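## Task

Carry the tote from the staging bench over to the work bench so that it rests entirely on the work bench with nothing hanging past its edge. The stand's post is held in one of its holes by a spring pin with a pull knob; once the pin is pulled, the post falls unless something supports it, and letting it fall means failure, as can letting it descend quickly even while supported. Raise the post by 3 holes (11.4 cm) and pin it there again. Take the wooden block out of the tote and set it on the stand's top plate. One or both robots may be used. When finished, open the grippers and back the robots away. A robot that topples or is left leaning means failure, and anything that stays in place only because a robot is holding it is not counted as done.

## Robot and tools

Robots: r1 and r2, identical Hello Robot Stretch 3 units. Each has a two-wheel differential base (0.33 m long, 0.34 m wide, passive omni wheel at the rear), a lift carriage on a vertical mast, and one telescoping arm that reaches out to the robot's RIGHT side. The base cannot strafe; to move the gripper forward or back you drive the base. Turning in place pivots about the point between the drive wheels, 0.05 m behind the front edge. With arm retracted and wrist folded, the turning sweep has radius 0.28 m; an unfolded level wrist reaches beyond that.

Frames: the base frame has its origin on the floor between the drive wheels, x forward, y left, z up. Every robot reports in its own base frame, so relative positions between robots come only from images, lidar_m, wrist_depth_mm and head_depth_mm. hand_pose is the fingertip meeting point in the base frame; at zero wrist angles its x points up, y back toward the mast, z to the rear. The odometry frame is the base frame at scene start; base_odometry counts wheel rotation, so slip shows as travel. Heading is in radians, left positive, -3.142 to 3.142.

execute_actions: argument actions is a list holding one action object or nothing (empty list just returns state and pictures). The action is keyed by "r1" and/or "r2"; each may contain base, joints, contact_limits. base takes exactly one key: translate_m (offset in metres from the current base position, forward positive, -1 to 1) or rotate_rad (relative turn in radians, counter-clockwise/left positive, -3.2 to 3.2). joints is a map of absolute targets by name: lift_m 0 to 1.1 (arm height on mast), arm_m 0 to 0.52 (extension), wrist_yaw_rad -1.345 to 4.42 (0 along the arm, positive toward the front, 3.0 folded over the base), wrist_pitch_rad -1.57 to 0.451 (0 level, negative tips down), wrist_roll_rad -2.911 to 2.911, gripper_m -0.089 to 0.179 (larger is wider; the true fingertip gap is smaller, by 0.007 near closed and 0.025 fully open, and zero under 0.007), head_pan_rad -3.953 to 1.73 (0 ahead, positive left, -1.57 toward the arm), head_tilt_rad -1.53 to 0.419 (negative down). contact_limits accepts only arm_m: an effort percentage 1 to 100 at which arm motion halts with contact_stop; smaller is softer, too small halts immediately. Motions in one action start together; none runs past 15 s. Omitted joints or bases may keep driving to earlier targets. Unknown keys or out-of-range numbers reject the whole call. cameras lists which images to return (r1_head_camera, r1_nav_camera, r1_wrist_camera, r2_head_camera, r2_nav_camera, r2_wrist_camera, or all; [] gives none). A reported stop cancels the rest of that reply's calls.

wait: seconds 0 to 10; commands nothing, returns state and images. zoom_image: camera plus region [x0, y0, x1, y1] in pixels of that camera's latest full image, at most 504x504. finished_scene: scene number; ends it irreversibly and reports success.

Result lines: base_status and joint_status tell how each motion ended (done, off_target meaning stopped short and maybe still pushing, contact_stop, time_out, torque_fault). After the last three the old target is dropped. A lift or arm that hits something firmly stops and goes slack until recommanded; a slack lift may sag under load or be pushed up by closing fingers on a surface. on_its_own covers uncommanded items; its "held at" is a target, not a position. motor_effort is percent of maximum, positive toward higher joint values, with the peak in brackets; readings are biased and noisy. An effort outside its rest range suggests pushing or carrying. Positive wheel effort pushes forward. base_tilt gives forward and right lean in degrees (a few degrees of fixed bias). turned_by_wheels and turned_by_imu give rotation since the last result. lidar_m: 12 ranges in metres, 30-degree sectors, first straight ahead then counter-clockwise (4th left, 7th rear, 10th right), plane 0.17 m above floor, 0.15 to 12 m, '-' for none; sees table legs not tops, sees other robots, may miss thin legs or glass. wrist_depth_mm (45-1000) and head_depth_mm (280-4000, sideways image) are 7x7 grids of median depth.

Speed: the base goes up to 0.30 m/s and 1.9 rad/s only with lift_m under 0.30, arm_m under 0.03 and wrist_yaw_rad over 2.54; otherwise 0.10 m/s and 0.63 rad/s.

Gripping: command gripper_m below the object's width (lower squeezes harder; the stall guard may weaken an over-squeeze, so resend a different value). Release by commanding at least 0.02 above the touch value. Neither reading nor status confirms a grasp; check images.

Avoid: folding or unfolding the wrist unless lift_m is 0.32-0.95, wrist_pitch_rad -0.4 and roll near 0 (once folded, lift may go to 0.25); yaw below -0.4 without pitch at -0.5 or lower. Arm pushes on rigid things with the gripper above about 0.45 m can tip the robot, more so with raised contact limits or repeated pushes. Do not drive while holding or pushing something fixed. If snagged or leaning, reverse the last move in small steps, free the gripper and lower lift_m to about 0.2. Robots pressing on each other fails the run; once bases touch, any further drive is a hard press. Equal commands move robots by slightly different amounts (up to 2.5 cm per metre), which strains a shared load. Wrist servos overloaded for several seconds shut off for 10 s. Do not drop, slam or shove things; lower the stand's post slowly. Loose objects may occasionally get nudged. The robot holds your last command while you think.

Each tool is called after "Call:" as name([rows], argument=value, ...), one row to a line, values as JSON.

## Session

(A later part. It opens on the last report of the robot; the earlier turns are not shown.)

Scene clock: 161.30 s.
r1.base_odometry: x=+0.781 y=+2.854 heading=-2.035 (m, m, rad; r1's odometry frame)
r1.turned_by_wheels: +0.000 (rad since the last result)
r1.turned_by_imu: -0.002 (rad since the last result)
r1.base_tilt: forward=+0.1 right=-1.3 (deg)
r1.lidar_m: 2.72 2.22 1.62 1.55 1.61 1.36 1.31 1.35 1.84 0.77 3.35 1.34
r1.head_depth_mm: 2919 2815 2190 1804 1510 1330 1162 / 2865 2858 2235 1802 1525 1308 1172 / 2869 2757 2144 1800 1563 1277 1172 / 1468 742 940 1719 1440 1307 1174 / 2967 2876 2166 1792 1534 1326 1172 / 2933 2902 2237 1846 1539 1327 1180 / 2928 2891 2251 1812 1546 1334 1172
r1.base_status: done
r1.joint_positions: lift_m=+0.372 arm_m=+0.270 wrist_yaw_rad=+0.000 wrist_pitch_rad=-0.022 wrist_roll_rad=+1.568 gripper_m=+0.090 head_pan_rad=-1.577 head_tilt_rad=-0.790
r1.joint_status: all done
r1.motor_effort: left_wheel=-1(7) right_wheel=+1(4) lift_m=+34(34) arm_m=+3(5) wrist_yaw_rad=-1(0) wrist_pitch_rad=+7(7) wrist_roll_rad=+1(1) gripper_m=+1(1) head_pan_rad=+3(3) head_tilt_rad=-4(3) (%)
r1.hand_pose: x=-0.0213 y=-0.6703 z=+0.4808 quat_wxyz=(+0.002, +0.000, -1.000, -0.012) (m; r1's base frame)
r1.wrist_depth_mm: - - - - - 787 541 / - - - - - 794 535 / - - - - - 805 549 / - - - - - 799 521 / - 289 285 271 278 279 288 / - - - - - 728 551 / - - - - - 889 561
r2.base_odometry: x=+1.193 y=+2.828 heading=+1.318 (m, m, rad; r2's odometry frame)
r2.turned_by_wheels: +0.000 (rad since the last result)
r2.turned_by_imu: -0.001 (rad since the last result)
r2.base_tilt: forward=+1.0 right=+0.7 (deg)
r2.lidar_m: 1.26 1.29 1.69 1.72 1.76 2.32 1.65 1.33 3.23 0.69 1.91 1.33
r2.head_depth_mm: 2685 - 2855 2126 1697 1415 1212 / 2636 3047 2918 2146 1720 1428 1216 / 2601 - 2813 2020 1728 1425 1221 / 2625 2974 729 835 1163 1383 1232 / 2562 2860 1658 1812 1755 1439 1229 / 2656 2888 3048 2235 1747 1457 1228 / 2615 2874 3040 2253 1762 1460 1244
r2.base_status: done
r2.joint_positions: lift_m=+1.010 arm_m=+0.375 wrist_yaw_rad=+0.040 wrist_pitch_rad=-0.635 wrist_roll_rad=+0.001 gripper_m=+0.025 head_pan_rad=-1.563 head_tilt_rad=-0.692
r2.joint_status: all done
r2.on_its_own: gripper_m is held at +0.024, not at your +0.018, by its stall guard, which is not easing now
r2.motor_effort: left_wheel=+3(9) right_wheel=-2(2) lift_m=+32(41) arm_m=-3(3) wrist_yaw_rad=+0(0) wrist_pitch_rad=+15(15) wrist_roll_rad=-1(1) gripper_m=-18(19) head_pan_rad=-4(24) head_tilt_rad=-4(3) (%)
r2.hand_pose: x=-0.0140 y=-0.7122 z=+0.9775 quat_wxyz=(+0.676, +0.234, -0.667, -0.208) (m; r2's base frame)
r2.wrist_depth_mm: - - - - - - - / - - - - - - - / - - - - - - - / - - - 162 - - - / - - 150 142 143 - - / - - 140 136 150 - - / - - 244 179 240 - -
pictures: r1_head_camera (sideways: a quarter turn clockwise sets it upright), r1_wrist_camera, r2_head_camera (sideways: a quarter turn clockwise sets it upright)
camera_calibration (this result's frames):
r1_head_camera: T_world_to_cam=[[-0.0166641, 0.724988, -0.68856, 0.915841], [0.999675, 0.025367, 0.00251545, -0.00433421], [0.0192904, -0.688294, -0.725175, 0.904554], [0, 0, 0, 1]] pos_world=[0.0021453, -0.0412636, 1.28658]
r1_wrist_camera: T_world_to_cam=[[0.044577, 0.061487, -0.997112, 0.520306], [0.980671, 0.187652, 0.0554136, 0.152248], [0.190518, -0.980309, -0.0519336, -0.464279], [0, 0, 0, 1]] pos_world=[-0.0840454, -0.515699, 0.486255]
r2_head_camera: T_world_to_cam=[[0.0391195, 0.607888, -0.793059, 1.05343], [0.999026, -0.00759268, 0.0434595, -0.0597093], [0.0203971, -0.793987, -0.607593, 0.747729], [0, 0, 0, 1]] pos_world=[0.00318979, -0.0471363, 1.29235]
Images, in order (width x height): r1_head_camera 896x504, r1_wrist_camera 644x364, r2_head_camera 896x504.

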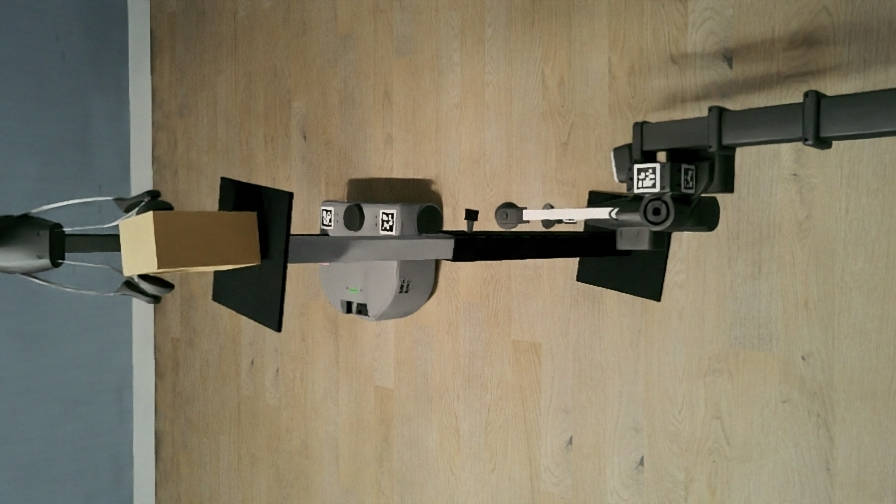

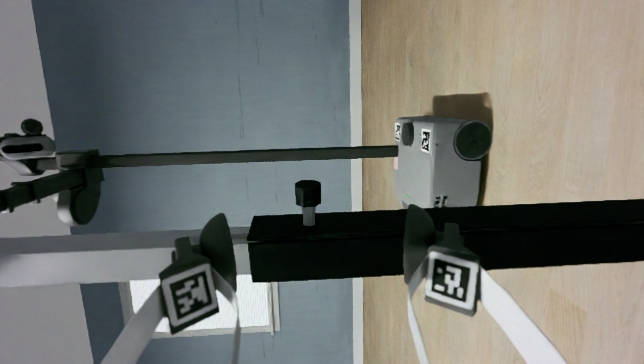

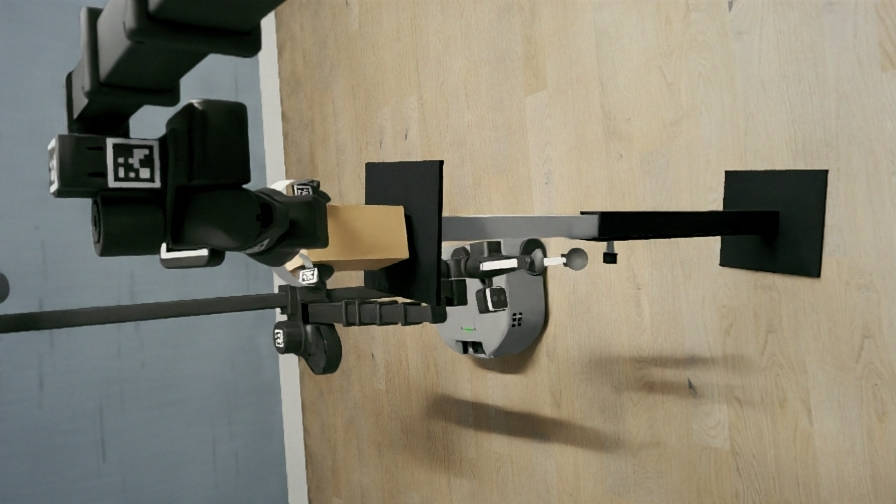

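Call:
execute_actions([
  {"r1":{"joints":{"arm_m":0.395,"gripper_m":0.07}},"r2":{"base":{"translate_m":-0.008},"joints":{"lift_m":0.99}}},
], cameras=["r1_head_camera","r1_wrist_camera"])

Scene clock: 166.13 s.
r1.base_odometry: x=+0.781 y=+2.854 heading=-2.035 (m, m, rad; r1's odometry frame)
r1.turned_by_wheels: +0.000 (rad since the last result)
r1.turned_by_imu: -0.001 (rad since the last result)
r1.base_tilt: forward=+0.2 right=-1.3 (deg)
r1.lidar_m: 2.73 2.22 1.61 1.55 1.61 1.35 1.30 1.35 1.84 0.77 3.34 1.34
r1.head_depth_mm: 2891 2859 2196 1802 1517 1323 1165 / 2910 2870 2210 1810 1533 1312 1184 / 2962 2773 2136 1775 - 1325 1165 / 1517 753 943 1688 1433 1326 1173 / 2895 2818 2186 1773 1538 1330 1170 / 2981 2917 2233 1811 1558 1332 1174 / 2932 2883 2249 1836 1530 1327 1176
r1.base_status: not commanded
r1.joint_positions: lift_m=+0.372 arm_m=+0.395 wrist_yaw_rad=+0.000 wrist_pitch_rad=-0.022 wrist_roll_rad=+1.568 gripper_m=+0.070 head_pan_rad=-1.577 head_tilt_rad=-0.790
r1.joint_status: all done
r1.motor_effort: left_wheel=-1(1) right_wheel=+1(1) lift_m=+34(34) arm_m=+3(4) wrist_yaw_rad=+0(0) wrist_pitch_rad=+6(6) wrist_roll_rad=+1(1) gripper_m=+0(79) head_pan_rad=+2(2) head_tilt_rad=-4(4) (%)
r1.hand_pose: x=-0.0213 y=-0.7953 z=+0.4808 quat_wxyz=(+0.002, +0.000, -1.000, -0.012) (m; r1's base frame)
r1.wrist_depth_mm: - - - - - 776 531 / - - - - - 796 546 / - - - - - 734 543 / 938 - - - 991 751 549 / - - - - - 780 549 / - - - 157 166 168 167 / 152 151 143 144 146 149 151
r2.base_odometry: x=+1.191 y=+2.820 heading=+1.318 (m, m, rad; r2's odometry frame)
r2.turned_by_wheels: +0.000 (rad since the last result)
r2.turned_by_imu: -0.001 (rad since the last result)
r2.base_tilt: forward=+0.9 right=+0.6 (deg)
r2.lidar_m: 1.27 1.30 1.70 1.72 1.76 2.31 1.65 1.32 3.23 0.69 1.92 1.34
r2.head_depth_mm: 2730 - 2696 2157 1715 1418 1214 / 2672 - 2890 2167 1718 1425 1213 / 2653 - 2755 2026 1726 1439 1225 / 2664 2942 776 832 1024 1360 1232 / 2586 2937 1661 1342 1747 1447 1232 / 2638 2920 3040 2237 1769 1451 1238 / 2624 2922 3055 2262 1766 1459 1246
r2.base_status: done
r2.joint_positions: lift_m=+0.990 arm_m=+0.375 wrist_yaw_rad=+0.040 wrist_pitch_rad=-0.601 wrist_roll_rad=-0.002 gripper_m=+0.025 head_pan_rad=-1.563 head_tilt_rad=-0.692
r2.joint_status: all done
r2.on_its_own: gripper_m is held at +0.024, not at your +0.018, by its stall guard, which is not easing now
r2.motor_effort: left_wheel=+3(5) right_wheel=-3(8) lift_m=+25(30) arm_m=-3(3) wrist_yaw_rad=+0(0) wrist_pitch_rad=+0(15) wrist_roll_rad=+1(1) gripper_m=-18(19) head_pan_rad=-5(4) head_tilt_rad=-4(3) (%)
r2.hand_pose: x=-0.0137 y=-0.7179 z=+0.9644 quat_wxyz=(+0.680, +0.223, -0.670, -0.196) (m; r2's base frame)
r2.wrist_depth_mm: - - - - - - - / - - - - - - - / - - - - - - - / - - - 161 - - - / - - 149 142 141 - - / - - 140 136 153 - - / - - 230 182 230 - -
pictures: r1_head_camera (sideways: a quarter turn clockwise sets it upright), r1_wrist_camera
camera_calibration (this result's frames):
r1_head_camera: T_world_to_cam=[[-0.0166642, 0.724992, -0.688555, 0.915834], [0.999675, 0.0253671, 0.00251566, -0.00433448], [0.0192905, -0.68829, -0.725179, 0.90456], [0, 0, 0, 1]] pos_world=[0.00214531, -0.0412635, 1.28658]
r1_wrist_camera: T_world_to_cam=[[0.0446174, 0.0614798, -0.997111, 0.527988], [0.98067, 0.187647, 0.0554517, 0.175683], [0.190514, -0.980311, -0.0519191, -0.586825], [0, 0, 0, 1]] pos_world=[-0.0840459, -0.640698, 0.486254]
Images, in order (width x height): r1_head_camera 896x504, r1_wrist_camera 644x364.

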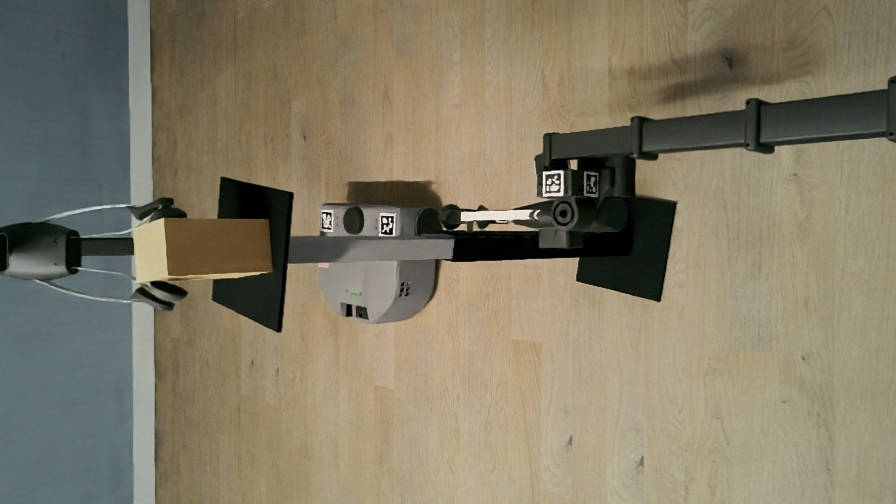

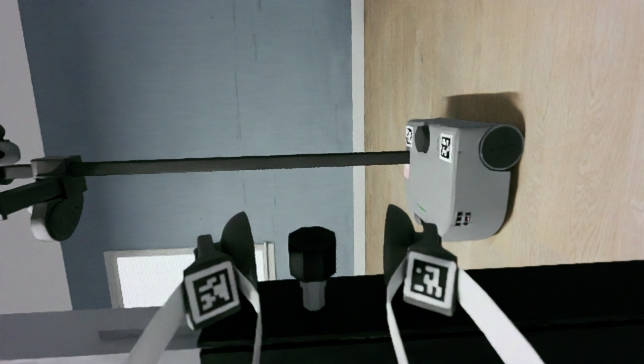

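Call:
execute_actions([
  {"r2":{"joints":{"gripper_m":0.12}},"r1":{"joints":{"gripper_m":-0.02}}},
], cameras=[])

Call:
execute_actions([
  {"r2":{"joints":{"arm_m":0.1}}},
], cameras=[])

Call:
execute_actions([
  {"r2":{"joints":{"lift_m":0.67,"wrist_pitch_rad":0,"wrist_yaw_rad":0.03}}},
], cameras=["r2_wrist_camera","r2_head_camera","r1_wrist_camera"])

Scene clock: 182.97 s.
r1.base_odometry: x=+0.781 y=+2.854 heading=-2.035 (m, m, rad; r1's odometry frame)
r1.turned_by_wheels: +0.000 (rad since the last result)
r1.turned_by_imu: -0.001 (rad since the last result)
r1.base_tilt: forward=+0.1 right=-1.3 (deg)
r1.lidar_m: 2.71 2.22 1.62 1.55 1.61 1.36 1.30 1.35 1.84 0.77 3.33 1.34
r1.head_depth_mm: 2906 2815 2208 1788 1534 1310 1168 / 2902 2849 2210 1800 1524 1319 1186 / 2864 2812 2155 1810 - 1326 1171 / 1481 752 942 1688 1434 1327 1168 / 2876 2768 2184 1787 1541 1325 1168 / 2948 2908 2242 1845 1530 1325 1181 / 2968 2900 2245 1834 1547 1335 1177
r1.base_status: not commanded
r1.joint_positions: lift_m=+0.372 arm_m=+0.395 wrist_yaw_rad=+0.002 wrist_pitch_rad=-0.010 wrist_roll_rad=+1.570 gripper_m=-0.019 head_pan_rad=-1.577 head_tilt_rad=-0.790
r1.joint_status: all done
r1.motor_effort: left_wheel=-1(1) right_wheel=+0(1) lift_m=+34(34) arm_m=-2(3) wrist_yaw_rad=-2(2) wrist_pitch_rad=+3(7) wrist_roll_rad=+0(1) gripper_m=-21(100) head_pan_rad=+3(1) head_tilt_rad=-4(3) (%)
r1.hand_pose: x=-0.0209 y=-0.7962 z=+0.4840 quat_wxyz=(+0.001, +0.001, -1.000, -0.005) (m; r1's base frame)
r1.wrist_depth_mm: - - - - - 814 547 / - - - - - 808 549 / - - - - - 709 552 / 953 - - - - 734 558 / - - - 149 - 772 568 / - - - 151 175 167 165 / 152 150 142 143 145 146 148
r2.base_odometry: x=+1.191 y=+2.820 heading=+1.318 (m, m, rad; r2's odometry frame)
r2.turned_by_wheels: +0.000 (rad since the last result)
r2.turned_by_imu: -0.001 (rad since the last result)
r2.base_tilt: forward=+1.0 right=+0.7 (deg)
r2.lidar_m: 1.27 1.30 1.70 1.72 1.76 2.31 1.65 1.32 3.23 0.69 1.91 1.34
r2.head_depth_mm: 2757 - 2708 2155 1700 1424 1211 / 2675 - 2896 2192 1730 1420 1220 / 2661 - 2717 2032 1730 1437 1221 / 2675 2952 764 834 1020 1358 1229 / 2607 2907 1653 1337 1746 1451 1234 / 2623 2928 3080 2220 1764 1454 1237 / 2586 2897 3048 2248 1773 1463 1235
r2.base_status: not commanded
r2.joint_positions: lift_m=+0.990 arm_m=+0.375 wrist_yaw_rad=+0.041 wrist_pitch_rad=-0.612 wrist_roll_rad=-0.002 gripper_m=+0.120 head_pan_rad=-1.563 head_tilt_rad=-0.692
r2.joint_status: all done
r2.motor_effort: left_wheel=+2(3) right_wheel=-2(3) lift_m=+28(28) arm_m=-2(3) wrist_yaw_rad=+0(1) wrist_pitch_rad=+5(5) wrist_roll_rad=+1(1) gripper_m=+0(79) head_pan_rad=-4(4) head_tilt_rad=-5(3) (%)
r2.hand_pose: x=-0.0136 y=-0.7161 z=+0.9621 quat_wxyz=(+0.679, +0.227, -0.669, -0.199) (m; r2's base frame)
r2.wrist_depth_mm: - - - - - - - / - - - - - - - / - - - 182 - - - / - - - 157 - - - / - - 279 138 270 - - / - - 246 140 241 - - / - - 227 188 225 - -
pictures: none
No camera images: the call's "cameras" was empty. Leave "cameras" out to get every camera's image.

Scene clock: 186.20 s.
r1.base_odometry: x=+0.781 y=+2.854 heading=-2.035 (m, m, rad; r1's odometry frame)
r1.turned_by_wheels: +0.000 (rad since the last result)
r1.turned_by_imu: -0.001 (rad since the last result)
r1.base_tilt: forward=+0.1 right=-1.3 (deg)
r1.lidar_m: 2.73 2.22 1.62 1.55 1.61 1.36 1.30 1.35 1.83 0.77 3.35 1.35
r1.head_depth_mm: 2875 2858 2213 1803 1523 1316 1169 / 2912 2870 2201 1805 1523 1321 1186 / 2901 2878 2144 1793 - 1334 1165 / 2815 748 940 1692 1433 1325 1169 / 2941 2870 2148 1766 1532 1331 1173 / 2874 2891 2235 1827 1530 1337 1178 / 2942 2947 2247 1841 1534 1326 1176
r1.base_status: not commanded
r1.joint_positions: lift_m=+0.372 arm_m=+0.395 wrist_yaw_rad=+0.002 wrist_pitch_rad=-0.010 wrist_roll_rad=+1.570 gripper_m=-0.019 head_pan_rad=-1.577 head_tilt_rad=-0.790
r1.joint_status: not commanded
r1.motor_effort: left_wheel=-1(1) right_wheel=+0(0) lift_m=+34(34) arm_m=-2(3) wrist_yaw_rad=-2(1) wrist_pitch_rad=+3(3) wrist_roll_rad=+0(0) gripper_m=-22(22) head_pan_rad=+3(4) head_tilt_rad=-4(4) (%)
r1.hand_pose: x=-0.0209 y=-0.7962 z=+0.4840 quat_wxyz=(+0.001, +0.001, -1.000, -0.005) (m; r1's base frame)
r1.wrist_depth_mm: - - - - - 794 538 / - - - - - 808 548 / - - - - - 723 552 / 982 - - - - 718 557 / - - - 148 - 782 559 / - - - 151 176 166 166 / 152 151 142 143 145 146 149
r2.base_odometry: x=+1.191 y=+2.820 heading=+1.318 (m, m, rad; r2's odometry frame)
r2.turned_by_wheels: +0.000 (rad since the last result)
r2.turned_by_imu: +0.000 (rad since the last result)
r2.base_tilt: forward=+1.0 right=+0.6 (deg)
r2.lidar_m: 1.27 1.30 1.70 1.71 1.76 2.31 1.66 1.32 3.24 0.69 1.92 1.34
r2.head_depth_mm: 2704 2970 - - 1623 1421 1209 / 2730 2966 - - 1620 1429 1220 / 2676 3025 - - - 1431 1217 / 2648 2980 3037 1159 1105 1362 1233 / 2592 2894 1647 1758 1741 1453 1235 / 2629 2925 3048 2241 1750 1455 1238 / 2594 2895 3092 2251 1766 1457 1239
r2.base_status: not commanded
r2.joint_positions: lift_m=+0.990 arm_m=+0.100 wrist_yaw_rad=+0.041 wrist_pitch_rad=-0.613 wrist_roll_rad=-0.002 gripper_m=+0.120 head_pan_rad=-1.563 head_tilt_rad=-0.692
r2.joint_status: all done
r2.motor_effort: left_wheel=+3(2) right_wheel=-2(2) lift_m=+29(29) arm_m=-3(3) wrist_yaw_rad=+0(0) wrist_pitch_rad=+5(5) wrist_roll_rad=+1(1) gripper_m=+0(0) head_pan_rad=-5(5) head_tilt_rad=-6(4) (%)
r2.hand_pose: x=-0.0136 y=-0.4410 z=+0.9619 quat_wxyz=(+0.679, +0.227, -0.669, -0.200) (m; r2's base frame)
r2.wrist_depth_mm: - - - 348 - - - / - - - 396 - - - / - - - 390 - - - / - - - - - - - / - - - - - - - / - - - - - - - / - - - - - - -
pictures: none
No camera images: the call's "cameras" was empty. Leave "cameras" out to get every camera's image.

Scene clock: 189.93 s.
r1.base_odometry: x=+0.781 y=+2.854 heading=-2.035 (m, m, rad; r1's odometry frame)
r1.turned_by_wheels: +0.000 (rad since the last result)
r1.turned_by_imu: -0.001 (rad since the last result)
r1.base_tilt: forward=+0.1 right=-1.4 (deg)
r1.lidar_m: 2.72 2.22 1.61 1.55 1.61 1.36 1.31 1.35 1.84 0.77 3.35 1.34
r1.head_depth_mm: 2899 2831 2208 1804 1524 1320 1163 / 2923 2876 2228 1816 1542 1324 1174 / 2909 2885 2143 1800 - 1327 1173 / 1358 749 944 1681 1430 1321 1166 / 2835 2898 2146 1777 1549 1323 1171 / 2924 2871 2248 1807 1543 1322 1166 / 2921 2885 2258 1817 1543 1330 1173
r1.base_status: not commanded
r1.joint_positions: lift_m=+0.372 arm_m=+0.395 wrist_yaw_rad=+0.002 wrist_pitch_rad=-0.010 wrist_roll_rad=+1.570 gripper_m=-0.019 head_pan_rad=-1.577 head_tilt_rad=-0.790
r1.joint_status: not commanded
r1.motor_effort: left_wheel=-1(1) right_wheel=+0(1) lift_m=+34(34) arm_m=-2(2) wrist_yaw_rad=-1(2) wrist_pitch_rad=+3(3) wrist_roll_rad=+0(0) gripper_m=-22(22) head_pan_rad=+3(4) head_tilt_rad=-4(4) (%)
r1.hand_pose: x=-0.0209 y=-0.7962 z=+0.4840 quat_wxyz=(+0.001, +0.001, -1.000, -0.005) (m; r1's base frame)
r1.wrist_depth_mm: - - - - - 809 545 / - - - - - 826 544 / - - - - - 730 552 / - 552 - - - 738 558 / - - - 149 - 777 560 / - - - 151 176 167 165 / 151 151 141 143 145 146 149
r2.base_odometry: x=+1.191 y=+2.820 heading=+1.318 (m, m, rad; r2's odometry frame)
r2.turned_by_wheels: +0.000 (rad since the last result)
r2.turned_by_imu: -0.001 (rad since the last result)
r2.base_tilt: forward=+0.9 right=+0.7 (deg)
r2.lidar_m: 1.27 1.29 1.71 1.72 1.76 2.31 1.65 1.32 3.24 0.69 1.92 1.34
r2.head_depth_mm: 2744 3026 2895 2137 1707 1441 - / 2716 2994 2928 2150 1717 1467 - / 2703 2995 2979 2029 1776 1478 - / 2645 2991 754 833 1021 1420 1227 / 2612 2910 1657 1339 1751 1449 1236 / 2655 2953 3039 2224 1750 1451 1235 / 2597 2899 3086 2232 1786 1455 1235
r2.base_status: not commanded
r2.joint_positions: lift_m=+0.670 arm_m=+0.100 wrist_yaw_rad=+0.031 wrist_pitch_rad=-0.023 wrist_roll_rad=-0.002 gripper_m=+0.120 head_pan_rad=-1.563 head_tilt_rad=-0.692
r2.joint_status: all done
r2.motor_effort: left_wheel=+2(2) right_wheel=-2(2) lift_m=+29(29) arm_m=-3(3) wrist_yaw_rad=-2(0) wrist_pitch_rad=+10(10) wrist_roll_rad=+1(1) gripper_m=+1(1) head_pan_rad=-4(4) head_tilt_rad=-4(3) (%)
r2.hand_pose: x=-0.0134 y=-0.5009 z=+0.7791 quat_wxyz=(+0.708, +0.019, -0.706, +0.003) (m; r2's base frame)
r2.wrist_depth_mm: - - - 319 - - - / - - - 341 - - - / - - - - - - - / - - - - - - - / - - - 677 - - - / - - - 635 - - - / - - - - - - -
pictures: r1_wrist_camera, r2_head_camera (sideways: a quarter turn clockwise sets it upright), r2_wrist_camera
camera_calibration (this result's frames):
r1_wrist_camera: T_world_to_cam=[[0.0460252, 0.0491463, -0.997731, 0.521709], [0.98027, 0.189979, 0.0545777, 0.177522], [0.19223, -0.980557, -0.0394328, -0.593852], [0, 0, 0, 1]] pos_world=[-0.0838754, -0.641672, 0.487419]
r2_head_camera: T_world_to_cam=[[0.0391426, 0.607886, -0.793059, 1.05343], [0.999026, -0.00763057, 0.0434595, -0.0597093], [0.020367, -0.793987, -0.607593, 0.74773], [0, 0, 0, 1]] pos_world=[0.003188, -0.0471361, 1.29235]
r2_wrist_camera: T_world_to_cam=[[-0.999098, -0.0415416, 0.0087633, -0.0415151], [-0.0180465, 0.228702, -0.973329, 0.903953], [0.0384294, -0.97261, -0.229245, -0.13765], [0, 0, 0, 1]] pos_world=[-0.0198747, -0.34234, 0.848652]
Images, in order (width x height): r1_wrist_camera 644x364, r2_head_camera 896x504, r2_wrist_camera 644x364.

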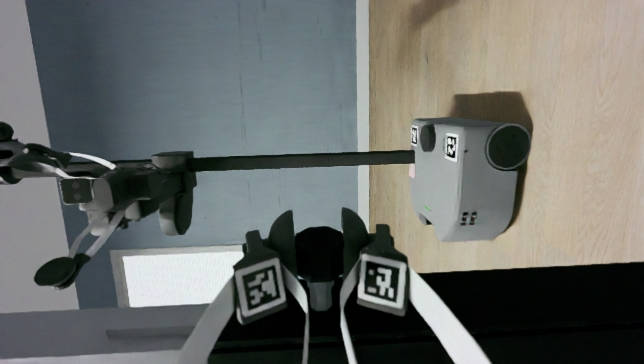

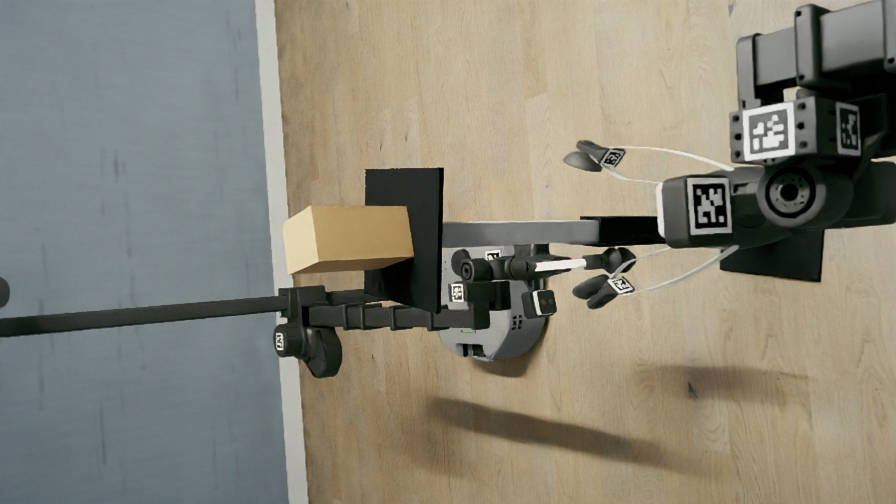

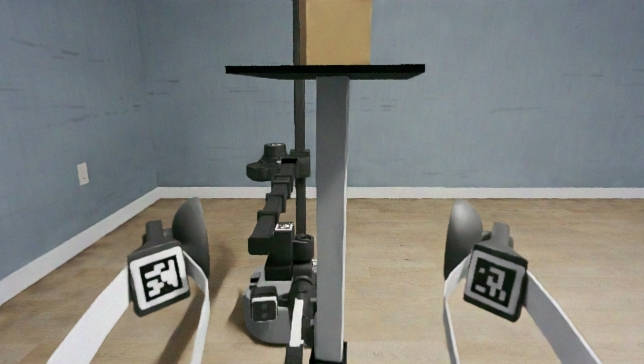

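Call:
execute_actions([
  {"r2":{"joints":{"lift_m":0.71,"arm_m":0.31,"wrist_yaw_rad":0.0,"gripper_m":0.08}}},
], cameras=["r2_wrist_camera"])

Call:
execute_actions([
  {"r2":{"joints":{"gripper_m":-0.04}},"r1":{"joints":{"head_tilt_rad":-0.6}}},
], cameras=["r2_wrist_camera","r1_head_camera","r2_head_camera"])

Scene clock: 196.70 s.
r1.base_odometry: x=+0.781 y=+2.854 heading=-2.035 (m, m, rad; r1's odometry frame)
r1.turned_by_wheels: +0.000 (rad since the last result)
r1.turned_by_imu: -0.001 (rad since the last result)
r1.base_tilt: forward=+0.0 right=-1.2 (deg)
r1.lidar_m: 2.72 2.22 1.61 1.55 1.60 1.35 1.31 1.35 1.83 0.77 3.34 1.35
r1.head_depth_mm: 2904 2837 2223 1795 1526 1312 1169 / 2870 2848 2196 1815 1524 1323 1181 / 2933 2868 2157 1790 - 1325 1166 / 1374 749 943 1690 1435 1321 1172 / 2806 2778 2169 1783 1529 1319 1162 / 2902 2909 2241 1817 1550 1336 1177 / 2979 2910 2260 1840 1541 1330 1174
r1.base_status: not commanded
r1.joint_positions: lift_m=+0.372 arm_m=+0.395 wrist_yaw_rad=+0.002 wrist_pitch_rad=-0.010 wrist_roll_rad=+1.570 gripper_m=-0.019 head_pan_rad=-1.577 head_tilt_rad=-0.790
r1.joint_status: not commanded
r1.motor_effort: left_wheel=-1(0) right_wheel=-1(0) lift_m=+34(34) arm_m=-2(2) wrist_yaw_rad=-1(2) wrist_pitch_rad=+3(3) wrist_roll_rad=+0(0) gripper_m=-22(22) head_pan_rad=+3(4) head_tilt_rad=-3(4) (%)
r1.hand_pose: x=-0.0209 y=-0.7962 z=+0.4840 quat_wxyz=(+0.001, +0.001, -1.000, -0.005) (m; r1's base frame)
r1.wrist_depth_mm: - - - - - 805 548 / - - - - - 815 544 / - - - - - 711 551 / - 986 - - - 721 559 / 438 - - 149 - 770 558 / - - - 151 176 167 165 / 151 150 141 143 145 146 148
r2.base_odometry: x=+1.191 y=+2.820 heading=+1.318 (m, m, rad; r2's odometry frame)
r2.turned_by_wheels: +0.000 (rad since the last result)
r2.turned_by_imu: -0.001 (rad since the last result)
r2.base_tilt: forward=+0.9 right=+0.7 (deg)
r2.lidar_m: 1.27 1.30 1.70 1.72 1.76 2.31 1.65 1.32 3.23 0.69 1.91 1.34
r2.head_depth_mm: 2732 3072 2905 2145 1701 1487 - / 2719 3036 2887 2244 - 1427 1213 / 2701 3000 2967 2088 - 1429 1217 / 2691 2965 752 805 1142 1363 1229 / 2608 2912 1648 1335 1737 1443 1233 / 2621 2966 3068 2218 1746 1451 1233 / 2624 2906 3062 2218 1768 1457 1234
r2.base_status: not commanded
r2.joint_positions: lift_m=+0.710 arm_m=+0.310 wrist_yaw_rad=+0.000 wrist_pitch_rad=-0.022 wrist_roll_rad=-0.002 gripper_m=+0.080 head_pan_rad=-1.563 head_tilt_rad=-0.692
r2.joint_status: all done
r2.motor_effort: left_wheel=+2(2) right_wheel=-2(2) lift_m=+46(48) arm_m=+4(4) wrist_yaw_rad=+0(1) wrist_pitch_rad=+9(10) wrist_roll_rad=+1(1) gripper_m=+0(82) head_pan_rad=-4(3) head_tilt_rad=-4(3) (%)
r2.hand_pose: x=-0.0214 y=-0.7102 z=+0.8187 quat_wxyz=(+0.708, +0.008, -0.706, -0.008) (m; r2's base frame)
r2.wrist_depth_mm: - - 119 121 - - - / - - - 126 - - - / - - 128 130 137 - - / - 85 83 80 77 75 85 / - - 780 155 - - - / - - - 162 - - - / - - 456 171 - - -
pictures: r2_wrist_camera
camera_calibration (this result's frames):
r2_wrist_camera: T_world_to_cam=[[-0.999908, -0.0103613, 0.00877009, -0.0364021], [-0.0109061, 0.228496, -0.973484, 0.990412], [0.00808268, -0.97349, -0.228588, -0.333695], [0, 0, 0, 1]] pos_world=[-0.0229001, -0.55153, 0.888191]
Images, in order (width x height): r2_wrist_camera 644x364.

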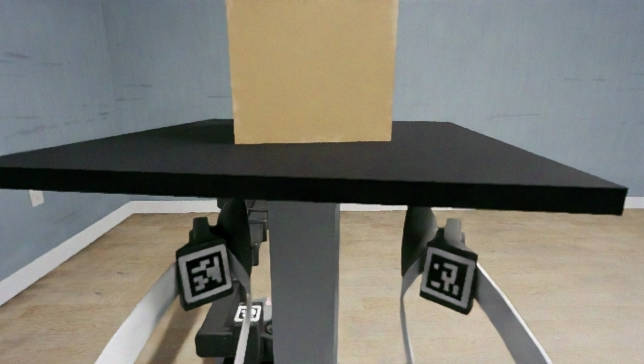

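Scene clock: 198.70 s.
r1.base_odometry: x=+0.781 y=+2.854 heading=-2.035 (m, m, rad; r1's odometry frame)
r1.turned_by_wheels: +0.000 (rad since the last result)
r1.turned_by_imu: +0.000 (rad since the last result)
r1.base_tilt: forward=+0.0 right=-1.3 (deg)
r1.lidar_m: 2.72 2.22 1.61 1.55 1.61 1.36 1.30 1.35 1.84 0.77 3.36 1.35
r1.head_depth_mm: 2789 3062 3068 2253 1788 1478 1254 / 2788 3076 3122 2255 1785 1476 1262 / 2835 3063 3088 2188 1788 1608 1237 / 2755 1499 791 1777 1704 1362 1259 / 2789 2974 2990 2208 1744 1476 1264 / 2811 3101 3112 2307 1805 1478 1266 / 2786 3086 3115 2285 1803 1486 1271
r1.base_status: not commanded
r1.joint_positions: lift_m=+0.372 arm_m=+0.395 wrist_yaw_rad=+0.002 wrist_pitch_rad=-0.010 wrist_roll_rad=+1.570 gripper_m=-0.019 head_pan_rad=-1.577 head_tilt_rad=-0.606
r1.joint_status: all done
r1.motor_effort: left_wheel=-1(1) right_wheel=+0(0) lift_m=+34(34) arm_m=-2(2) wrist_yaw_rad=-2(2) wrist_pitch_rad=+3(3) wrist_roll_rad=+0(0) gripper_m=-22(21) head_pan_rad=+3(2) head_tilt_rad=+3(16) (%)
r1.hand_pose: x=-0.0209 y=-0.7962 z=+0.4840 quat_wxyz=(+0.001, +0.001, -1.000, -0.005) (m; r1's base frame)
r1.wrist_depth_mm: - - - - - 785 546 / - - - - - 798 549 / - - - - - 732 553 / - 970 - - - 725 555 / 444 - - 149 - 767 569 / - - - 151 176 166 165 / 151 151 141 143 144 146 148
r2.base_odometry: x=+1.191 y=+2.820 heading=+1.319 (m, m, rad; r2's odometry frame)
r2.turned_by_wheels: +0.000 (rad since the last result)
r2.turned_by_imu: +0.000 (rad since the last result)
r2.base_tilt: forward=+0.9 right=+0.6 (deg)
r2.lidar_m: 1.27 1.30 1.71 1.72 1.76 2.31 1.65 1.33 3.24 0.69 1.92 1.34
r2.head_depth_mm: 2708 3047 2874 2152 1708 1480 - / 2689 2984 2929 2239 - 1425 1210 / 2678 2990 2970 2092 - 1424 1219 / 2665 2961 751 773 1126 1350 1225 / 2616 2887 1651 1331 1736 1447 1232 / 2627 2915 3023 2232 1758 1455 1240 / 2635 2926 3043 2247 1767 1458 1234
r2.base_status: not commanded
r2.joint_positions: lift_m=+0.710 arm_m=+0.310 wrist_yaw_rad=+0.041 wrist_pitch_rad=-0.021 wrist_roll_rad=-0.002 gripper_m=-0.037 head_pan_rad=-1.563 head_tilt_rad=-0.692
r2.joint_status: all done
r2.on_its_own: wrist_yaw_rad is held at +0.040, not at your +0.000, by its stall guard, which is not easing now
r2.motor_effort: left_wheel=+7(15) right_wheel=-8(17) lift_m=+45(45) arm_m=-2(4) wrist_yaw_rad=-1(19) wrist_pitch_rad=+9(10) wrist_roll_rad=+1(1) gripper_m=-9(100) head_pan_rad=-3(4) head_tilt_rad=-3(3) (%)
r2.hand_pose: x=-0.0110 y=-0.7108 z=+0.8189 quat_wxyz=(+0.708, +0.022, -0.706, +0.007) (m; r2's base frame)
r2.wrist_depth_mm: - - - 118 122 - - / - - - 123 128 - - / - - 170 126 131 - - / - 86 83 79 75 75 75 / - - - 152 - - - / - - - 158 - - - / - - 463 167 - - -
pictures: r1_head_camera (sideways: a quarter turn clockwise sets it upright), r2_head_camera (sideways: a quarter turn clockwise sets it upright), r2_wrist_camera
camera_calibration (this result's frames):
r1_head_camera: T_world_to_cam=[[-0.0175381, 0.587119, -0.80931, 1.07323], [0.999674, 0.0253308, -0.00328703, 0.00322008], [0.0185706, -0.809104, -0.587372, 0.725312], [0, 0, 0, 1]] pos_world=[0.00213394, -0.0433423, 1.29461]
r2_head_camera: T_world_to_cam=[[0.0391717, 0.607885, -0.793058, 1.05343], [0.999026, -0.00767846, 0.0434595, -0.0597093], [0.0203289, -0.793988, -0.607593, 0.74773], [0, 0, 0, 1]] pos_world=[0.00318574, -0.047136, 1.29235]
r2_wrist_camera: T_world_to_cam=[[-0.998666, -0.0509213, 0.00855687, -0.0546732], [-0.0199198, 0.227049, -0.97368, 0.98989], [0.0476382, -0.972551, -0.22776, -0.33382], [0, 0, 0, 1]] pos_world=[-0.0189793, -0.552194, 0.888273]
Images, in order (width x height): r1_head_camera 896x504, r2_head_camera 896x504, r2_wrist_camera 644x364.

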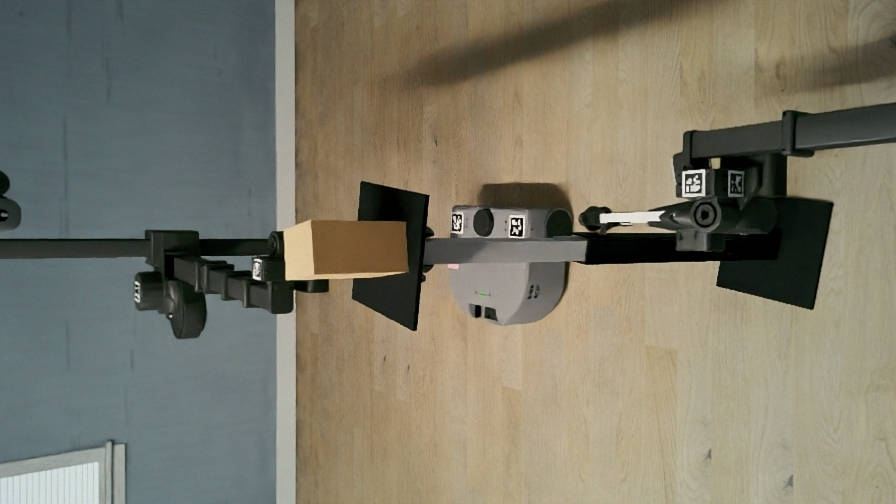

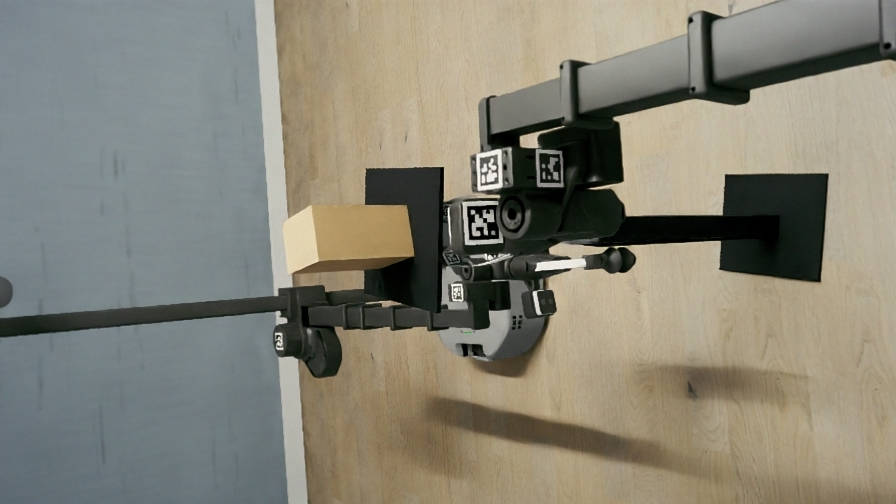

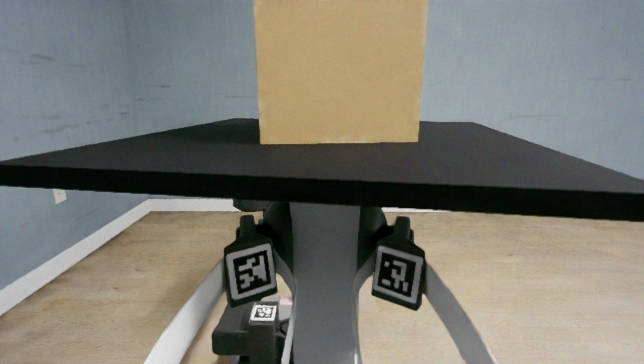

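Stall guard eased; regrip and preload.

Call:
execute_actions([
  {"r2":{"joints":{"gripper_m":-0.018,"lift_m":0.716}}},
], cameras=[])

Scene clock: 201.70 s.
r1.base_odometry: x=+0.781 y=+2.854 heading=-2.035 (m, m, rad; r1's odometry frame)
r1.turned_by_wheels: +0.000 (rad since the last result)
r1.turned_by_imu: -0.001 (rad since the last result)
r1.base_tilt: forward=+0.1 right=-1.3 (deg)
r1.lidar_m: 2.72 2.21 1.62 1.55 1.61 1.36 1.30 1.35 1.84 0.77 3.34 1.34
r1.head_depth_mm: 2791 3109 3084 2268 1783 1477 1261 / 2778 3069 3160 2291 1794 1478 1266 / 2767 3080 3110 2193 1783 1601 1234 / 2753 1498 788 1793 1716 1369 1261 / 2817 3003 2977 2212 1756 1486 1262 / 2849 3116 3130 2252 1801 1482 1266 / 2744 3151 3149 2284 1787 1495 1265
r1.base_status: not commanded
r1.joint_positions: lift_m=+0.372 arm_m=+0.395 wrist_yaw_rad=+0.002 wrist_pitch_rad=-0.010 wrist_roll_rad=+1.570 gripper_m=-0.019 head_pan_rad=-1.577 head_tilt_rad=-0.606
r1.joint_status: not commanded
r1.motor_effort: left_wheel=+0(1) right_wheel=-1(0) lift_m=+34(34) arm_m=-2(2) wrist_yaw_rad=-1(2) wrist_pitch_rad=+3(3) wrist_roll_rad=+0(0) gripper_m=-22(22) head_pan_rad=+3(2) head_tilt_rad=+2(2) (%)
r1.hand_pose: x=-0.0209 y=-0.7962 z=+0.4840 quat_wxyz=(+0.001, +0.001, -1.000, -0.005) (m; r1's base frame)
r1.wrist_depth_mm: - - - - - 810 547 / - - - - - 797 551 / - - - - - 723 555 / - 967 - - - 732 554 / 437 - - 149 - 770 563 / - - - 152 176 167 165 / 152 150 142 143 145 146 148
r2.base_odometry: x=+1.191 y=+2.820 heading=+1.319 (m, m, rad; r2's odometry frame)
r2.turned_by_wheels: +0.000 (rad since the last result)
r2.turned_by_imu: -0.001 (rad since the last result)
r2.base_tilt: forward=+0.9 right=+0.6 (deg)
r2.lidar_m: 1.26 1.30 1.71 1.72 1.76 2.31 1.66 1.33 3.24 0.69 1.92 1.34
r2.head_depth_mm: 2731 3037 2904 2142 1707 1490 - / 2719 3001 2932 2214 - 1427 1217 / 2687 2986 2950 2112 - 1431 1222 / 2647 2959 750 766 1139 1363 1221 / 2586 2899 1647 1343 1751 1440 1229 / 2613 2910 2995 2217 1753 1446 1235 / 2610 2861 3037 2234 1758 1458 1246
r2.base_status: not commanded
r2.joint_positions: lift_m=+0.716 arm_m=+0.310 wrist_yaw_rad=+0.043 wrist_pitch_rad=-0.041 wrist_roll_rad=-0.002 gripper_m=-0.017 head_pan_rad=-1.563 head_tilt_rad=-0.692
r2.joint_status: all done
r2.on_its_own: wrist_yaw_rad is held at +0.040, not at your +0.000, by its stall guard, which is not easing now
r2.motor_effort: left_wheel=+7(7) right_wheel=-8(8) lift_m=+50(50) arm_m=-3(3) wrist_yaw_rad=-2(2) wrist_pitch_rad=+18(19) wrist_roll_rad=+0(1) gripper_m=-20(25) head_pan_rad=-4(4) head_tilt_rad=-4(2) (%)
r2.hand_pose: x=-0.0106 y=-0.7101 z=+0.8197 quat_wxyz=(+0.708, +0.030, -0.706, +0.000) (m; r2's base frame)
r2.wrist_depth_mm: - - - 117 121 - - / - - - 122 126 - - / - - 169 126 130 - - / - 90 82 81 81 81 82 / - - - 151 - - - / - - - 160 - - - / - - 459 168 - - -
pictures: none
No camera images: the call's "cameras" was empty. Leave "cameras" out to get every camera's image.

Call:
execute_actions([
  {"r1":{"base":{"translate_m":-0.025}}},
], cameras=["r1_wrist_camera"])

Call:
execute_actions([
  {"r2":{"joints":{"lift_m":0.728}}},
], cameras=["r2_wrist_camera"])

Scene clock: 206.77 s.
r1.base_odometry: x=+0.792 y=+2.876 heading=-2.034 (m, m, rad; r1's odometry frame)
r1.turned_by_wheels: +0.002 (rad since the last result)
r1.turned_by_imu: +0.001 (rad since the last result)
r1.base_tilt: forward=+0.0 right=-1.4 (deg)
r1.lidar_m: 2.75 2.21 1.61 1.55 1.61 1.33 1.28 1.33 1.81 0.77 3.35 1.37
r1.head_depth_mm: 2798 3089 3071 2291 1794 1476 1267 / 2784 3087 3129 2258 1792 1479 1261 / 2811 3105 3094 2271 1803 1562 1237 / 2788 2943 1010 933 1721 1350 1260 / 2825 2976 2864 2047 1751 1476 1268 / 2852 3108 3109 2282 1808 1486 1272 / 2774 3111 3161 2279 1805 1489 1266
r1.base_status: done
r1.joint_positions: lift_m=+0.372 arm_m=+0.395 wrist_yaw_rad=+0.064 wrist_pitch_rad=-0.010 wrist_roll_rad=+1.570 gripper_m=-0.019 head_pan_rad=-1.577 head_tilt_rad=-0.606
r1.joint_status: not commanded
r1.on_its_own: left_wheel is at rest, and its effort (+27) is outside its rest range (-18 to +18); right_wheel is at rest, and its effort (-45) is outside its rest range (-18 to +18); wrist_yaw_rad is at rest, and its effort (-60) is outside its rest range (-12 to +12)
r1.motor_effort: left_wheel=+27(29) right_wheel=-45(45) lift_m=+34(34) arm_m=-3(3) wrist_yaw_rad=-60(60) wrist_pitch_rad=+3(3) wrist_roll_rad=+0(0) gripper_m=-21(22) head_pan_rad=+3(3) head_tilt_rad=+3(3) (%)
r1.hand_pose: x=-0.0049 y=-0.7957 z=+0.4840 quat_wxyz=(+0.001, +0.032, -0.999, -0.005) (m; r1's base frame)
r1.wrist_depth_mm: - - - - - 799 547 / - - - - - 788 547 / - - - - - 711 556 / - 926 - - - 742 555 / 453 - - - - 806 556 / - - - 153 182 173 172 / 158 156 147 148 150 152 153
r2.base_odometry: x=+1.191 y=+2.820 heading=+1.319 (m, m, rad; r2's odometry frame)
r2.turned_by_wheels: +0.000 (rad since the last result)
r2.turned_by_imu: -0.001 (rad since the last result)
r2.base_tilt: forward=+0.9 right=+0.7 (deg)
r2.lidar_m: 1.27 1.30 1.71 1.72 1.76 2.31 1.64 1.33 3.23 0.69 1.92 1.34
r2.head_depth_mm: 2722 3059 2854 2162 1716 1491 - / 2715 3054 2906 2236 - 1425 1215 / 2695 2993 2948 2106 - 1438 1223 / 2673 2942 750 768 1119 1362 1226 / 2602 2872 1659 1236 1693 1451 1230 / 2621 2894 2895 2222 1757 1455 1235 / 2609 2898 3065 2253 1762 1453 1240
r2.base_status: not commanded
r2.joint_positions: lift_m=+0.716 arm_m=+0.310 wrist_yaw_rad=+0.043 wrist_pitch_rad=-0.041 wrist_roll_rad=-0.002 gripper_m=-0.014 head_pan_rad=-1.563 head_tilt_rad=-0.692
r2.joint_status: not commanded
r2.on_its_own: wrist_yaw_rad is held at +0.040, not at your +0.000, by its stall guard, which is not easing now
r2.motor_effort: left_wheel=+6(7) right_wheel=-8(8) lift_m=+50(50) arm_m=-3(2) wrist_yaw_rad=-2(2) wrist_pitch_rad=+18(18) wrist_roll_rad=+1(1) gripper_m=-20(19) head_pan_rad=-4(4) head_tilt_rad=-3(4) (%)
r2.hand_pose: x=-0.0106 y=-0.7101 z=+0.8197 quat_wxyz=(+0.708, +0.030, -0.706, +0.000) (m; r2's base frame)
r2.wrist_depth_mm: - - - 117 121 - - / - - - 122 127 - - / - - 170 126 130 - - / - 90 82 81 81 81 82 / - - - 152 - - - / - - - 160 - - - / - - 459 168 - - -
pictures: r1_wrist_camera
camera_calibration (this result's frames):
r1_wrist_camera: T_world_to_cam=[[0.0429671, 0.0518456, -0.99773, 0.523103], [0.966519, 0.250707, 0.0546507, 0.210003], [0.252972, -0.966674, -0.0393376, -0.585116], [0, 0, 0, 1]] pos_world=[-0.0774301, -0.645386, 0.487422]
Images, in order (width x height): r1_wrist_camera 644x364.

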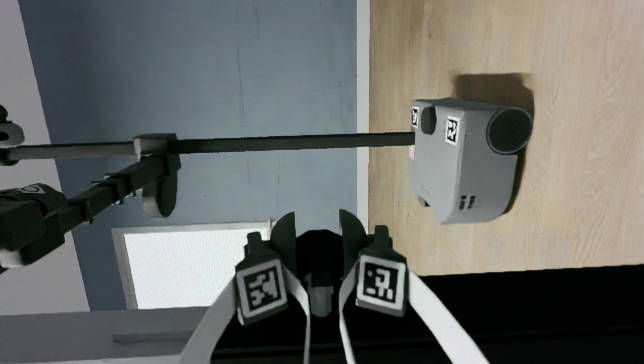

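Scene clock: 207.97 s.
r1.base_odometry: x=+0.792 y=+2.876 heading=-2.035 (m, m, rad; r1's odometry frame)
r1.turned_by_wheels: -0.001 (rad since the last result)
r1.turned_by_imu: -0.002 (rad since the last result)
r1.base_tilt: forward=+0.2 right=-1.4 (deg)
r1.lidar_m: 2.74 2.22 1.62 1.55 1.61 1.33 1.28 1.32 1.81 0.77 3.35 1.37
r1.head_depth_mm: 2823 3065 3102 2265 1802 1480 1259 / 2797 3033 3099 2274 1798 1473 1260 / 2840 3104 3066 2275 1790 1583 1238 / 2724 2965 1010 929 1725 1360 1266 / 2826 1470 2841 2053 1761 1495 1259 / 2858 3083 3153 2295 1795 1487 1255 / 2827 3098 3152 2280 1802 1483 1263
r1.base_status: not commanded
r1.joint_positions: lift_m=+0.372 arm_m=+0.395 wrist_yaw_rad=+0.095 wrist_pitch_rad=-0.010 wrist_roll_rad=+1.570 gripper_m=-0.019 head_pan_rad=-1.577 head_tilt_rad=-0.606
r1.joint_status: not commanded
r1.on_its_own: wrist_yaw_rad is held at +0.081, not at your +0.000, by its stall guard, which is not easing now
r1.motor_effort: left_wheel=+7(27) right_wheel=-12(45) lift_m=+33(33) arm_m=-2(3) wrist_yaw_rad=-12(60) wrist_pitch_rad=+3(3) wrist_roll_rad=+0(0) gripper_m=-22(22) head_pan_rad=+2(3) head_tilt_rad=+3(3) (%)
r1.hand_pose: x=+0.0029 y=-0.7951 z=+0.4840 quat_wxyz=(+0.001, +0.047, -0.999, -0.005) (m; r1's base frame)
r1.wrist_depth_mm: - - - - - 799 549 / - - - - - 753 550 / - - - - - 707 552 / - 929 - - - 744 562 / 615 - - - - 826 568 / - - - 157 176 168 167 / 154 153 147 148 150 151 154
r2.base_odometry: x=+1.191 y=+2.820 heading=+1.319 (m, m, rad; r2's odometry frame)
r2.turned_by_wheels: +0.000 (rad since the last result)
r2.turned_by_imu: +0.000 (rad since the last result)
r2.base_tilt: forward=+1.0 right=+0.7 (deg)
r2.lidar_m: 1.27 1.29 1.70 1.72 1.76 2.31 1.65 1.32 3.23 0.69 1.91 1.34
r2.head_depth_mm: 2728 3068 2892 2126 1731 - - / 2708 3012 2929 2240 - 1426 1208 / 2691 2969 2952 2181 1595 1431 1222 / 2634 2948 752 765 1123 1361 1220 / 2621 2897 1667 1234 1702 1441 1234 / 2645 2920 2894 2228 1755 1460 1233 / 2637 2937 3040 2243 1770 1462 1238
r2.base_status: not commanded
r2.joint_positions: lift_m=+0.727 arm_m=+0.310 wrist_yaw_rad=+0.043 wrist_pitch_rad=-0.083 wrist_roll_rad=-0.002 gripper_m=-0.014 head_pan_rad=-1.563 head_tilt_rad=-0.692
r2.joint_status: all done
r2.on_its_own: wrist_yaw_rad is held at +0.040, not at your +0.000, by its stall guard, which is not easing now; wrist_pitch_rad is at rest, and its effort (+36) is outside its rest range (-20 to +32)
r2.motor_effort: left_wheel=+6(7) right_wheel=-7(8) lift_m=+54(55) arm_m=-3(3) wrist_yaw_rad=-3(2) wrist_pitch_rad=+36(37) wrist_roll_rad=+0(1) gripper_m=-19(19) head_pan_rad=-4(3) head_tilt_rad=-4(3) (%)
r2.hand_pose: x=-0.0106 y=-0.7084 z=+0.8209 quat_wxyz=(+0.708, +0.045, -0.705, -0.015) (m; r2's base frame)
r2.wrist_depth_mm: - - - 115 119 - - / - - - 120 125 - - / - - 165 125 129 - - / 100 91 91 92 92 92 101 / - - - 151 75 73 71 / - - - 163 - - - / - - 486 173 - - -
pictures: r2_wrist_camera
camera_calibration (this result's frames):
r2_wrist_camera: T_world_to_cam=[[-0.998551, -0.0532398, 0.00778342, -0.0552111], [-0.0227493, 0.28666, -0.957762, 1.02041], [0.0487599, -0.956552, -0.287456, -0.270775], [0, 0, 0, 1]] pos_world=[-0.0187145, -0.554461, 0.899907]
Images, in order (width x height): r2_wrist_camera 644x364.

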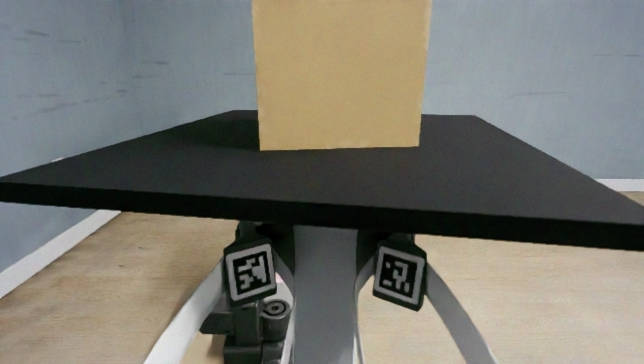

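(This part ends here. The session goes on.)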